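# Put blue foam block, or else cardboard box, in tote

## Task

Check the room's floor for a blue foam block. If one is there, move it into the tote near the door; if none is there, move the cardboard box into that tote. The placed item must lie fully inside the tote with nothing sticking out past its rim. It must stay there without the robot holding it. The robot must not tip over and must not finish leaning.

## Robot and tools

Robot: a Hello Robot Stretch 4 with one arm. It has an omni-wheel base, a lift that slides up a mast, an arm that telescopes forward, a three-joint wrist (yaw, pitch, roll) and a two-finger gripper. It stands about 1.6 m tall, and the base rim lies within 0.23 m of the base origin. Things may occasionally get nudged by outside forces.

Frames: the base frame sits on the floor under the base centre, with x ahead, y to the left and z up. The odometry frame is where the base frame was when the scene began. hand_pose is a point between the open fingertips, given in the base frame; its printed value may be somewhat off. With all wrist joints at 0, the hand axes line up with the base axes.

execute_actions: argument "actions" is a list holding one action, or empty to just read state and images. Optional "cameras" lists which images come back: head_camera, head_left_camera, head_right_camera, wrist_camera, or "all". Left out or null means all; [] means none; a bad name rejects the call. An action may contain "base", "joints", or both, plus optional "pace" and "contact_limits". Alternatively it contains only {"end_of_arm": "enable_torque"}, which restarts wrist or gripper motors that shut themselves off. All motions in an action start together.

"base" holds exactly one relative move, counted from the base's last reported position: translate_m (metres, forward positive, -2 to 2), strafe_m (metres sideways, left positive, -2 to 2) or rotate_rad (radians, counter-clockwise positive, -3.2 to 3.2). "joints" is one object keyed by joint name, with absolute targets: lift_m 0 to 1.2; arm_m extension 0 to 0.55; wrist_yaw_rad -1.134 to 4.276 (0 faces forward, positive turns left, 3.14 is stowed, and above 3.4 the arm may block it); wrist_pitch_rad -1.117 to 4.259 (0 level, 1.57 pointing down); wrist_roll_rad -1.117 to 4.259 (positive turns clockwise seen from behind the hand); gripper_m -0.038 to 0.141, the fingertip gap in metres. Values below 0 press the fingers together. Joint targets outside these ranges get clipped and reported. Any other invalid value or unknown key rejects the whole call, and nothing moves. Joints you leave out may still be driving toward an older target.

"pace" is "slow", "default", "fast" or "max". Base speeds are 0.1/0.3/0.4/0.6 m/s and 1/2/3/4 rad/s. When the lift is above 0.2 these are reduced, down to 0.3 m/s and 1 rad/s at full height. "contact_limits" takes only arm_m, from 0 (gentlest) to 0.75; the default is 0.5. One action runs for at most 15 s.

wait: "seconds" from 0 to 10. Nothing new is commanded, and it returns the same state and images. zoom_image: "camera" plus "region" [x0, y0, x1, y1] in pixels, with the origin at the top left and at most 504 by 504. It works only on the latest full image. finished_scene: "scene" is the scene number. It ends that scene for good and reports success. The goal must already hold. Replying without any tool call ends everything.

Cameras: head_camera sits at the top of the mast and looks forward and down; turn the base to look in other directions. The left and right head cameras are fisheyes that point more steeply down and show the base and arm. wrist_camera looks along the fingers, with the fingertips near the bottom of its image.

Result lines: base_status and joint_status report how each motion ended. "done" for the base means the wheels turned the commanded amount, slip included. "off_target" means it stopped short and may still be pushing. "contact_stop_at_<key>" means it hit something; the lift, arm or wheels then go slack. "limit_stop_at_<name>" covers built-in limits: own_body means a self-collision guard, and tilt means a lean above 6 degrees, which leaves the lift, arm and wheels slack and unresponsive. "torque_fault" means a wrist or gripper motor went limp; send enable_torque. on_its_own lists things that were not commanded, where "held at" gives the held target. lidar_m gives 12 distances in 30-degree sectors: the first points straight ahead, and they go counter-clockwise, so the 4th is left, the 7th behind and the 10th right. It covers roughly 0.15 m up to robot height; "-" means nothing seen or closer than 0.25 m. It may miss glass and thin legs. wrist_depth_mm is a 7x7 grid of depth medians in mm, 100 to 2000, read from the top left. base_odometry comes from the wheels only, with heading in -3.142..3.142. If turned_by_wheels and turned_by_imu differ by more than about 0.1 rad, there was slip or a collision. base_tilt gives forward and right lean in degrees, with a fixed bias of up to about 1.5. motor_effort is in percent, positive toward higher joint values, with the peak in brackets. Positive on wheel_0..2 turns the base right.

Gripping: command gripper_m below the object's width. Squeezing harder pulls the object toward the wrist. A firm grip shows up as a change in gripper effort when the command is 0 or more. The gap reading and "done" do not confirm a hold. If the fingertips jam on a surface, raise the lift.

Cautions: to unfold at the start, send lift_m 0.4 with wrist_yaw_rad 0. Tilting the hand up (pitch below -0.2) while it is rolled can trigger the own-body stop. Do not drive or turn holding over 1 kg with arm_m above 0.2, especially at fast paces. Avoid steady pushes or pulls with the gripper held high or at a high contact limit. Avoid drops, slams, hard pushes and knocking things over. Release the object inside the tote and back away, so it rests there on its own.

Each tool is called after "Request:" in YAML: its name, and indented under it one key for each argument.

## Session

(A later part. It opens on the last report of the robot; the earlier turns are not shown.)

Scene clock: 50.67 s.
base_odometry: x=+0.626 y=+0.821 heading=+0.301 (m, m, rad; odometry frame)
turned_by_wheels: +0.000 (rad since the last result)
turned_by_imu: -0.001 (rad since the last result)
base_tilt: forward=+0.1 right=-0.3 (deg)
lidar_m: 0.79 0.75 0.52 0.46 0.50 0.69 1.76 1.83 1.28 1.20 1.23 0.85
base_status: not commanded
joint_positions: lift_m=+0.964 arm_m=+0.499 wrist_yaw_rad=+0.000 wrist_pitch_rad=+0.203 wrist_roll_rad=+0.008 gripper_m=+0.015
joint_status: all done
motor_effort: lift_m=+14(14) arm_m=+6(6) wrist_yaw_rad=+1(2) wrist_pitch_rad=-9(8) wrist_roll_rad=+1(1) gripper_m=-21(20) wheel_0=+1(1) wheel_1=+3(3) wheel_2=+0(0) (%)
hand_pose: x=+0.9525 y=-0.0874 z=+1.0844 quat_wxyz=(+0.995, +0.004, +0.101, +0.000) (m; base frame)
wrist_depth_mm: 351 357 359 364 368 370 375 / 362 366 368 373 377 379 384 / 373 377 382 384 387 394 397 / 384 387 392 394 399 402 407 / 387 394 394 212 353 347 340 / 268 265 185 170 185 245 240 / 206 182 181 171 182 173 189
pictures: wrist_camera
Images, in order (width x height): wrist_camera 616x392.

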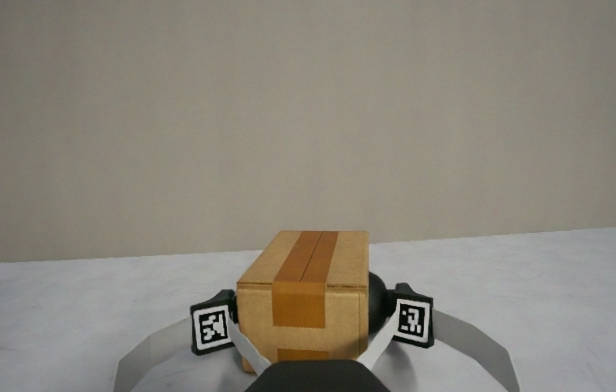

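Request:
execute_actions:
  actions:
    - {"joints":{"lift_m":1.0}}
  cameras: []

Request:
execute_actions:
  actions:
    - {"joints":{"arm_m":0.0},"pace":"fast"}
  cameras: ["wrist_camera"]

Request:
execute_actions:
  actions:
    - {"joints":{"lift_m":0.4},"base":{"rotate_rad":-3.1},"pace":"fast"}

Scene clock: 51.93 s.
base_odometry: x=+0.626 y=+0.821 heading=+0.301 (m, m, rad; odometry frame)
turned_by_wheels: +0.000 (rad since the last result)
turned_by_imu: +0.000 (rad since the last result)
base_tilt: forward=-0.1 right=-0.6 (deg)
lidar_m: 0.80 0.75 0.51 0.48 0.50 0.67 1.74 1.80 1.27 1.19 1.24 0.85
base_status: not commanded
joint_positions: lift_m=+1.000 arm_m=+0.499 wrist_yaw_rad=+0.000 wrist_pitch_rad=+0.203 wrist_roll_rad=+0.008 gripper_m=+0.015
joint_status: all done
motor_effort: lift_m=+21(22) arm_m=+6(6) wrist_yaw_rad=+1(0) wrist_pitch_rad=-8(10) wrist_roll_rad=+0(1) gripper_m=-24(22) wheel_0=+2(1) wheel_1=+3(3) wheel_2=+0(0) (%)
hand_pose: x=+0.9525 y=-0.0874 z=+1.1198 quat_wxyz=(+0.995, +0.004, +0.101, +0.000) (m; base frame)
wrist_depth_mm: 351 355 359 364 366 373 375 / 362 366 370 375 377 379 384 / 370 377 377 384 392 392 394 / 387 384 394 394 399 399 407 / 394 399 399 212 407 413 418 / 345 342 184 170 185 315 307 / 267 234 235 171 235 224 247
pictures: none
No camera images: the call's "cameras" was empty. Leave "cameras" out to get every camera's image.

Scene clock: 54.03 s.
base_odometry: x=+0.626 y=+0.821 heading=+0.301 (m, m, rad; odometry frame)
turned_by_wheels: +0.000 (rad since the last result)
turned_by_imu: -0.001 (rad since the last result)
base_tilt: forward=-0.1 right=-0.6 (deg)
lidar_m: 0.80 0.75 0.52 0.48 0.51 0.68 1.75 1.82 1.24 1.19 1.23 0.86
base_status: not commanded
joint_positions: lift_m=+1.000 arm_m=+0.001 wrist_yaw_rad=+0.000 wrist_pitch_rad=+0.204 wrist_roll_rad=+0.008 gripper_m=+0.015
joint_status: all done
motor_effort: lift_m=+21(21) arm_m=-6(3) wrist_yaw_rad=+2(1) wrist_pitch_rad=-10(11) wrist_roll_rad=+0(1) gripper_m=-25(23) wheel_0=+2(2) wheel_1=+3(3) wheel_2=+0(0) (%)
hand_pose: x=+0.4544 y=-0.0875 z=+1.1196 quat_wxyz=(+0.995, +0.004, +0.102, -0.001) (m; base frame)
wrist_depth_mm: 820 820 831 831 842 854 878 / 831 842 842 866 878 878 891 / 866 842 878 891 891 891 904 / 878 878 891 866 820 778 931 / 891 668 891 212 904 842 976 / 891 768 183 170 187 809 976 / 891 634 831 171 820 715 1025
pictures: wrist_camera
Images, in order (width x height): wrist_camera 616x392.

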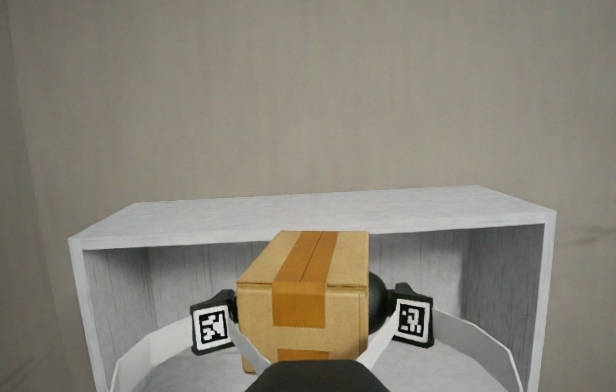

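Scene clock: 57.27 s.
base_odometry: x=+0.626 y=+0.821 heading=-2.799 (m, m, rad; odometry frame)
turned_by_wheels: -3.099 (rad since the last result)
turned_by_imu: -3.051 (rad since the last result)
base_tilt: forward=+0.0 right=-0.4 (deg)
lidar_m: 1.96 1.72 1.24 1.19 1.25 0.85 0.81 0.71 0.50 0.47 0.49 0.72
base_status: done
joint_positions: lift_m=+0.400 arm_m=+0.001 wrist_yaw_rad=+0.000 wrist_pitch_rad=+0.203 wrist_roll_rad=+0.008 gripper_m=+0.015
joint_status: all done
motor_effort: lift_m=+16(19) arm_m=-6(6) wrist_yaw_rad=+1(1) wrist_pitch_rad=-10(10) wrist_roll_rad=+1(1) gripper_m=-20(22) wheel_0=+2(6) wheel_1=+4(9) wheel_2=+2(6) (%)
hand_pose: x=+0.4545 y=-0.0874 z=+0.5201 quat_wxyz=(+0.995, +0.004, +0.102, +0.000) (m; base frame)
wrist_depth_mm: - - - - 1756 891 609 / - - - - 1808 891 621 / - - - - 1863 904 621 / - - - - 1863 917 621 / - - 1921 213 1618 946 634 / 1430 1366 183 171 187 891 634 / 1078 917 931 172 931 759 640
pictures: head_camera, head_left_camera, head_right_camera, wrist_camera
Images, in order (width x height): head_camera 420x560, head_left_camera 420x672, head_right_camera 420x672, wrist_camera 616x392.

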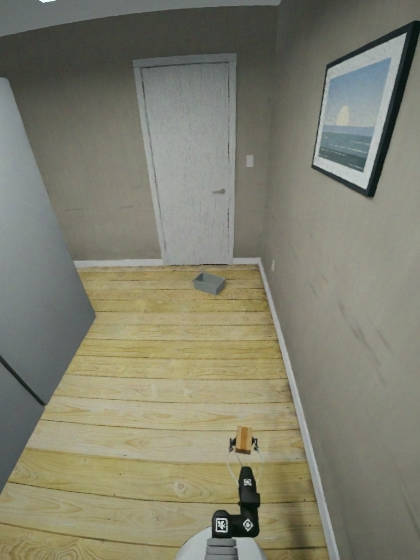

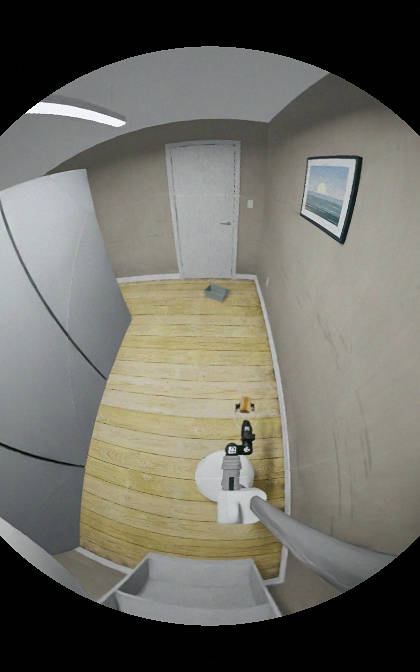

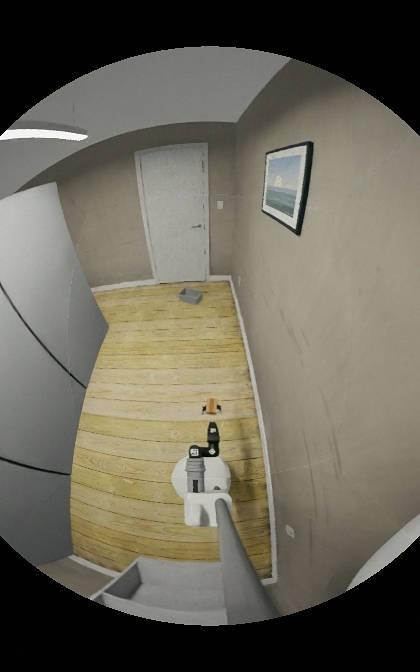

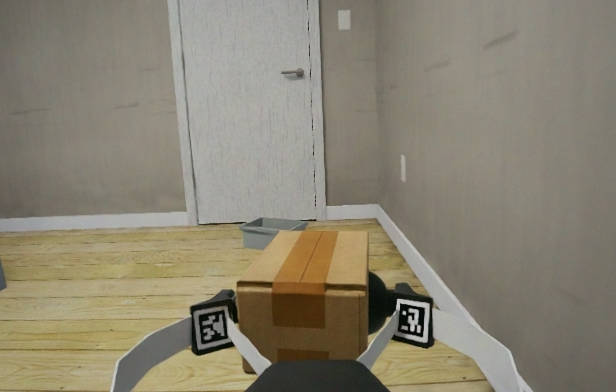

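Request:
execute_actions:
  actions:
    - {"joints":{"wrist_pitch_rad":1.57},"base":{"translate_m":1.55},"pace":"max"}

Scene clock: 61.77 s.
base_odometry: x=-0.833 y=+0.299 heading=-2.798 (m, m, rad; odometry frame)
turned_by_wheels: +0.000 (rad since the last result)
turned_by_imu: -0.003 (rad since the last result)
base_tilt: forward=+0.2 right=-0.6 (deg)
lidar_m: 0.51 0.57 1.56 1.21 1.26 1.74 1.99 0.68 0.49 0.48 0.49 0.68
base_status: done
joint_positions: lift_m=+0.400 arm_m=+0.001 wrist_yaw_rad=+0.000 wrist_pitch_rad=+1.570 wrist_roll_rad=+0.008 gripper_m=+0.015
joint_status: all done
motor_effort: lift_m=+16(16) arm_m=-5(6) wrist_yaw_rad=+0(0) wrist_pitch_rad=+2(8) wrist_roll_rad=+2(2) gripper_m=-23(22) wheel_0=+0(9) wheel_1=+1(9) wheel_2=+0(17) (%)
hand_pose: x=+0.1721 y=-0.0874 z=+0.2899 quat_wxyz=(+0.707, +0.003, +0.707, -0.003) (m; base frame)
wrist_depth_mm: 539 530 525 525 525 517 517 / 530 530 530 525 512 521 508 / 535 530 525 517 517 512 508 / 535 525 525 525 512 517 512 / 535 530 314 212 512 508 512 / 530 309 183 170 187 508 508 / 314 307 304 171 301 322 508
pictures: head_camera, head_left_camera, head_right_camera, wrist_camera
Images, in order (width x height): head_camera 420x560, head_left_camera 420x672, head_right_camera 420x672, wrist_camera 616x392.

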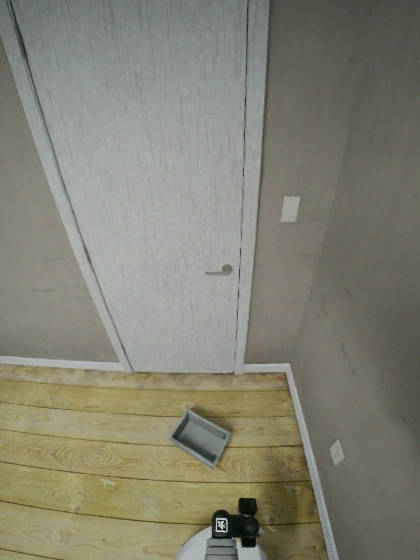

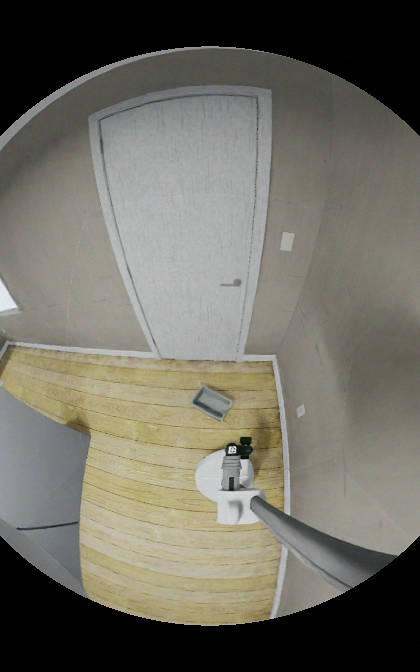

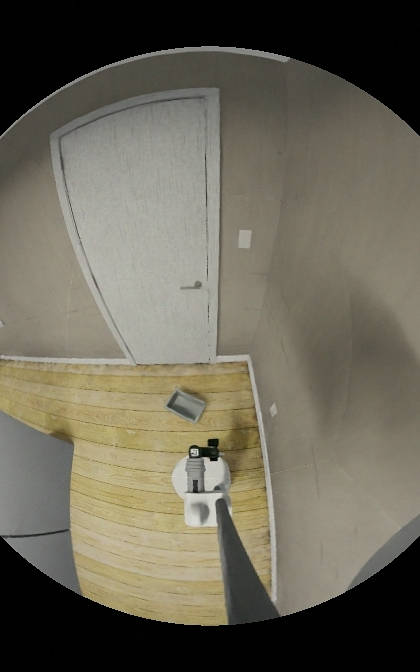

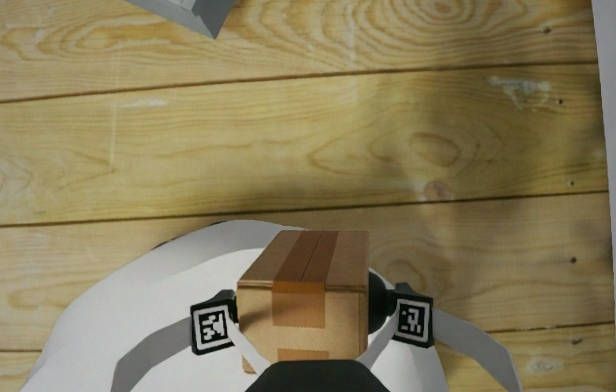

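Request:
execute_actions:
  actions:
    - {"joints":{"arm_m":0.4,"wrist_roll_rad":0.5},"base":{"strafe_m":0.17},"pace":"fast"}
  cameras: ["head_camera","wrist_camera"]

Scene clock: 63.93 s.
base_odometry: x=-0.776 y=+0.139 heading=-2.798 (m, m, rad; odometry frame)
turned_by_wheels: +0.000 (rad since the last result)
turned_by_imu: +0.000 (rad since the last result)
base_tilt: forward=+0.1 right=-0.5 (deg)
lidar_m: 0.47 1.11 1.54 1.03 1.09 1.51 2.38 0.93 0.65 0.64 0.69 0.48
base_status: done
joint_positions: lift_m=+0.400 arm_m=+0.399 wrist_yaw_rad=+0.000 wrist_pitch_rad=+1.570 wrist_roll_rad=+0.500 gripper_m=+0.015
joint_status: all done
motor_effort: lift_m=+16(16) arm_m=+5(6) wrist_yaw_rad=+0(0) wrist_pitch_rad=+0(1) wrist_roll_rad=+2(7) gripper_m=-24(22) wheel_0=+1(13) wheel_1=+0(13) wheel_2=+0(0) (%)
hand_pose: x=+0.5702 y=-0.0874 z=+0.2899 quat_wxyz=(+0.686, +0.175, +0.685, -0.175) (m; base frame)
wrist_depth_mm: 535 530 525 521 521 517 512 / 530 530 525 525 521 517 512 / 525 525 530 517 517 521 512 / 535 480 521 521 504 512 508 / 530 477 512 212 488 512 512 / 525 469 184 171 187 504 508 / 525 521 517 172 512 504 508
pictures: head_camera, wrist_camera
Images, in order (width x height): head_camera 420x560, wrist_camera 616x392.

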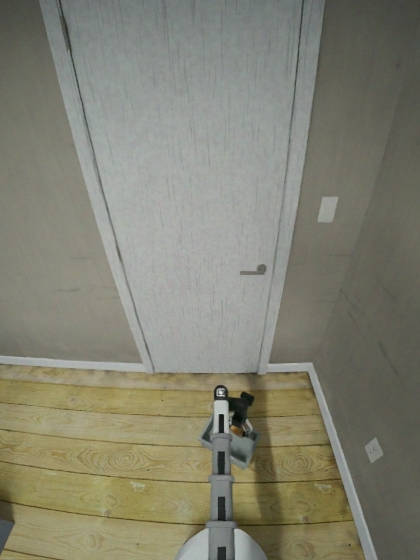

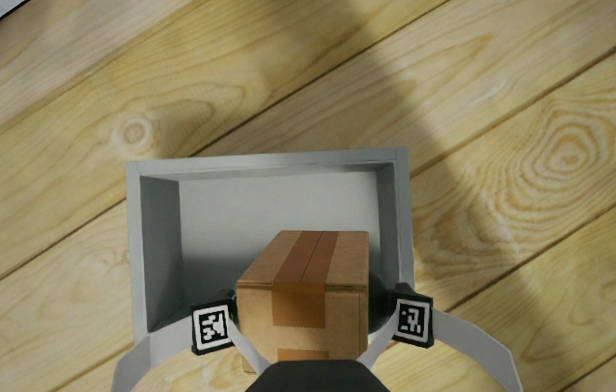

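Request:
execute_actions:
  actions:
    - {"joints":{"arm_m":0.465,"wrist_pitch_rad":1.72,"lift_m":0.33},"base":{"strafe_m":0.04}}
  cameras: ["head_right_camera","wrist_camera"]

Scene clock: 65.60 s.
base_odometry: x=-0.762 y=+0.101 heading=-2.798 (m, m, rad; odometry frame)
turned_by_wheels: +0.000 (rad since the last result)
turned_by_imu: +0.000 (rad since the last result)
base_tilt: forward=+0.1 right=-0.5 (deg)
lidar_m: 0.48 1.11 1.55 1.00 1.05 1.45 2.37 0.98 0.70 0.69 0.72 0.49
base_status: done
joint_positions: lift_m=+0.330 arm_m=+0.464 wrist_yaw_rad=+0.000 wrist_pitch_rad=+1.719 wrist_roll_rad=+0.500 gripper_m=+0.015
joint_status: all done
motor_effort: lift_m=+15(16) arm_m=+6(8) wrist_yaw_rad=+3(3) wrist_pitch_rad=+1(6) wrist_roll_rad=+2(3) gripper_m=-24(24) wheel_0=+0(5) wheel_1=+1(9) wheel_2=+0(2) (%)
hand_pose: x=+0.5922 y=-0.0874 z=+0.2231 quat_wxyz=(+0.632, +0.161, +0.734, -0.187) (m; base frame)
wrist_depth_mm: 410 415 418 424 430 433 436 / 415 418 424 430 430 439 449 / 424 427 427 430 418 449 445 / 430 399 433 439 442 452 462 / 436 382 439 212 452 466 473 / 445 449 184 170 187 473 473 / 452 452 399 171 473 477 488
pictures: head_right_camera, wrist_camera
Images, in order (width x height): head_right_camera 420x672, wrist_camera 616x392.

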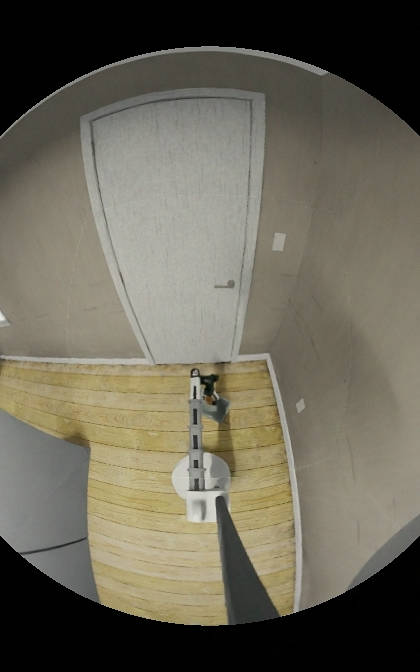

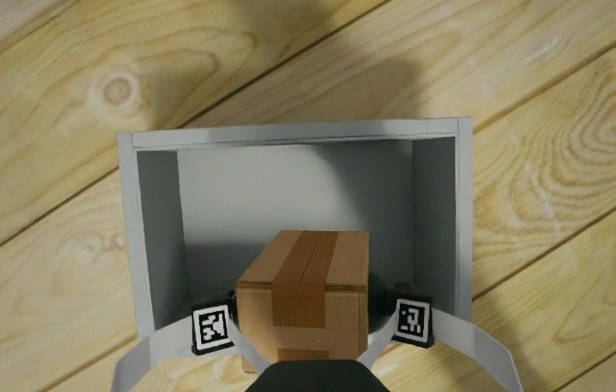

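Request:
execute_actions:
  actions:
    - {"joints":{"lift_m":0.19}}
  cameras: ["head_camera","wrist_camera"]

Scene clock: 67.53 s.
base_odometry: x=-0.762 y=+0.101 heading=-2.798 (m, m, rad; odometry frame)
turned_by_wheels: +0.000 (rad since the last result)
turned_by_imu: -0.001 (rad since the last result)
base_tilt: forward=+0.1 right=-0.4 (deg)
lidar_m: 0.56 1.09 1.57 0.99 1.03 1.46 2.38 0.98 0.69 0.66 0.72 0.46
base_status: not commanded
joint_positions: lift_m=+0.190 arm_m=+0.464 wrist_yaw_rad=+0.000 wrist_pitch_rad=+1.719 wrist_roll_rad=+0.500 gripper_m=+0.015
joint_status: all done
motor_effort: lift_m=+15(14) arm_m=+6(6) wrist_yaw_rad=+2(2) wrist_pitch_rad=+1(2) wrist_roll_rad=+1(2) gripper_m=-22(22) wheel_0=+0(1) wheel_1=+1(1) wheel_2=+0(0) (%)
hand_pose: x=+0.5922 y=-0.0874 z=+0.0831 quat_wxyz=(+0.632, +0.161, +0.734, -0.187) (m; base frame)
wrist_depth_mm: 278 281 285 287 291 294 296 / 282 286 287 290 296 298 300 / 172 175 186 256 298 242 205 / 193 293 294 298 304 279 208 / 191 293 301 211 307 283 210 / 188 282 183 170 187 268 212 / 190 225 263 171 266 236 213
pictures: head_camera, wrist_camera
Images, in order (width x height): head_camera 420x560, wrist_camera 616x392.

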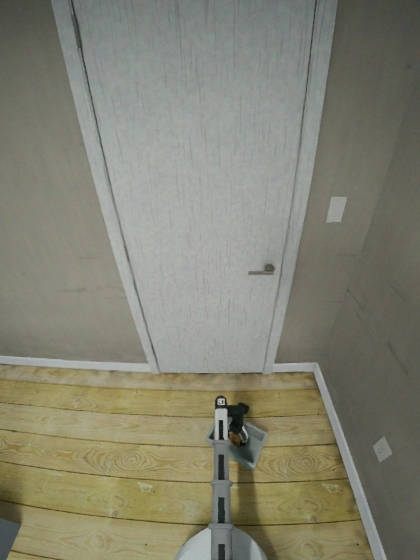

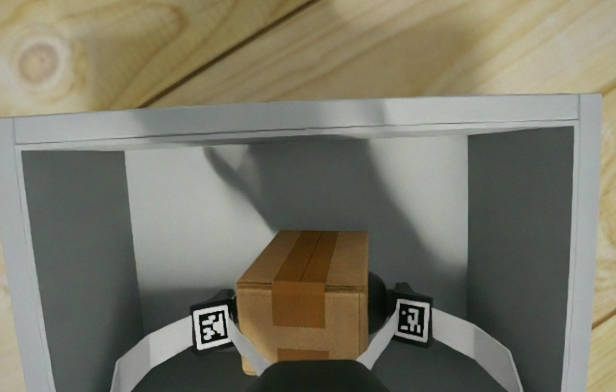

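Request:
execute_actions:
  actions:
    - {"joints":{"lift_m":0.15},"pace":"slow"}
  cameras: ["wrist_camera"]

Scene clock: 68.83 s.
base_odometry: x=-0.762 y=+0.101 heading=-2.798 (m, m, rad; odometry frame)
turned_by_wheels: +0.000 (rad since the last result)
turned_by_imu: +0.000 (rad since the last result)
base_tilt: forward=+0.2 right=-0.3 (deg)
lidar_m: 0.57 1.12 1.53 0.99 1.06 1.46 2.37 0.99 0.69 0.68 0.71 0.47
base_status: not commanded
joint_positions: lift_m=+0.150 arm_m=+0.464 wrist_yaw_rad=+0.000 wrist_pitch_rad=+1.720 wrist_roll_rad=+0.500 gripper_m=+0.015
joint_status: all done
motor_effort: lift_m=+12(14) arm_m=+6(6) wrist_yaw_rad=+3(1) wrist_pitch_rad=+0(1) wrist_roll_rad=+2(3) gripper_m=-20(21) wheel_0=+0(1) wheel_1=+1(1) wheel_2=+0(0) (%)
hand_pose: x=+0.5919 y=-0.0874 z=+0.0434 quat_wxyz=(+0.632, +0.161, +0.734, -0.187) (m; base frame)
wrist_depth_mm: 244 247 249 252 253 258 260 / 246 250 251 253 257 143 262 / 137 137 165 223 258 242 196 / 193 255 258 259 266 265 208 / 191 259 262 212 270 270 210 / 187 263 185 170 186 266 211 / 185 225 267 171 267 237 213
pictures: wrist_camera
Images, in order (width x height): wrist_camera 616x392.

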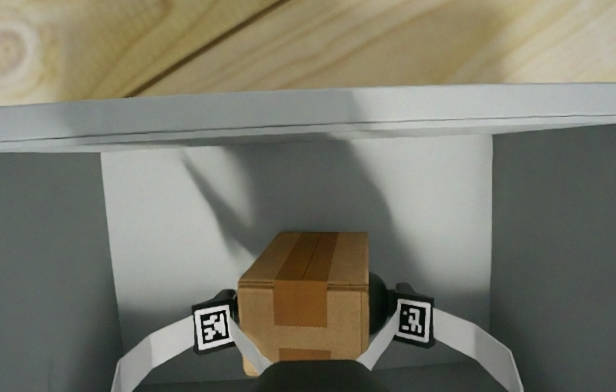

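Effort dropped slightly; touching. Release.

Request:
execute_actions:
  actions:
    - {"joints":{"gripper_m":0.11}}
  cameras: ["wrist_camera"]

Request:
execute_actions:
  actions:
    - {"joints":{"lift_m":0.36},"pace":"fast"}
  cameras: ["head_camera","wrist_camera"]

Scene clock: 71.43 s.
base_odometry: x=-0.762 y=+0.101 heading=-2.798 (m, m, rad; odometry frame)
turned_by_wheels: +0.000 (rad since the last result)
turned_by_imu: -0.001 (rad since the last result)
base_tilt: forward=+0.1 right=-0.2 (deg)
lidar_m: 0.59 1.11 1.56 0.99 1.05 1.43 2.40 0.98 0.70 0.69 0.71 0.48
base_status: not commanded
joint_positions: lift_m=+0.150 arm_m=+0.464 wrist_yaw_rad=+0.000 wrist_pitch_rad=+1.720 wrist_roll_rad=+0.500 gripper_m=+0.110
joint_status: all done
motor_effort: lift_m=+14(14) arm_m=+6(6) wrist_yaw_rad=+0(0) wrist_pitch_rad=-1(2) wrist_roll_rad=+3(1) gripper_m=+0(22) wheel_0=-1(0) wheel_1=+1(1) wheel_2=+0(0) (%)
hand_pose: x=+0.5919 y=-0.0874 z=+0.0432 quat_wxyz=(+0.632, +0.161, +0.734, -0.187) (m; base frame)
wrist_depth_mm: 242 245 246 249 252 256 258 / 246 246 248 251 139 140 259 / 134 143 188 254 257 243 206 / 193 252 257 258 263 263 209 / 191 255 260 224 265 267 210 / 188 259 199 174 181 238 211 / 184 259 268 147 266 252 211
pictures: wrist_camera
Images, in order (width x height): wrist_camera 616x392.

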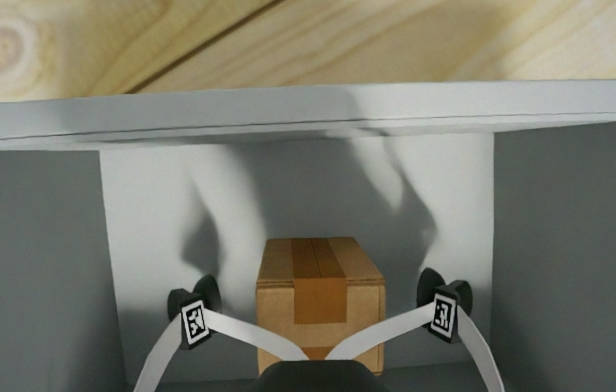

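Scene clock: 73.00 s.
base_odometry: x=-0.762 y=+0.101 heading=-2.798 (m, m, rad; odometry frame)
turned_by_wheels: +0.000 (rad since the last result)
turned_by_imu: +0.000 (rad since the last result)
base_tilt: forward=+0.2 right=-0.4 (deg)
lidar_m: 0.46 1.11 1.53 0.99 1.04 1.46 2.36 0.99 0.68 0.66 0.72 0.48
base_status: not commanded
joint_positions: lift_m=+0.360 arm_m=+0.464 wrist_yaw_rad=+0.000 wrist_pitch_rad=+1.720 wrist_roll_rad=+0.500 gripper_m=+0.110
joint_status: all done
motor_effort: lift_m=+20(22) arm_m=+6(6) wrist_yaw_rad=+1(0) wrist_pitch_rad=+0(1) wrist_roll_rad=+3(3) gripper_m=-1(2) wheel_0=+0(0) wheel_1=+1(1) wheel_2=+0(0) (%)
hand_pose: x=+0.5920 y=-0.0874 z=+0.2527 quat_wxyz=(+0.632, +0.161, +0.734, -0.187) (m; base frame)
wrist_depth_mm: 433 439 445 452 459 462 469 / 442 449 455 459 466 473 477 / 449 452 462 466 424 480 488 / 455 459 466 473 473 492 492 / 466 469 469 480 477 496 500 / 473 480 216 397 370 504 512 / 480 484 496 147 508 512 521
pictures: head_camera, wrist_camera
Images, in order (width x height): head_camera 420x560, wrist_camera 616x392.

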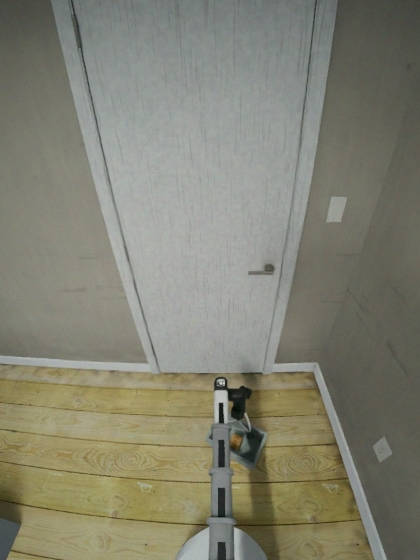

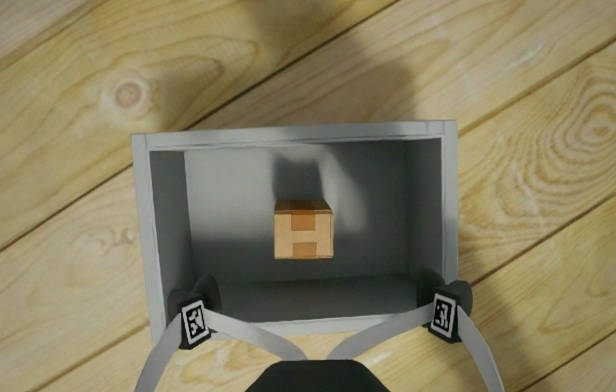

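Request:
finished_scene:
  scene: 1

The scene is finished: the task was done.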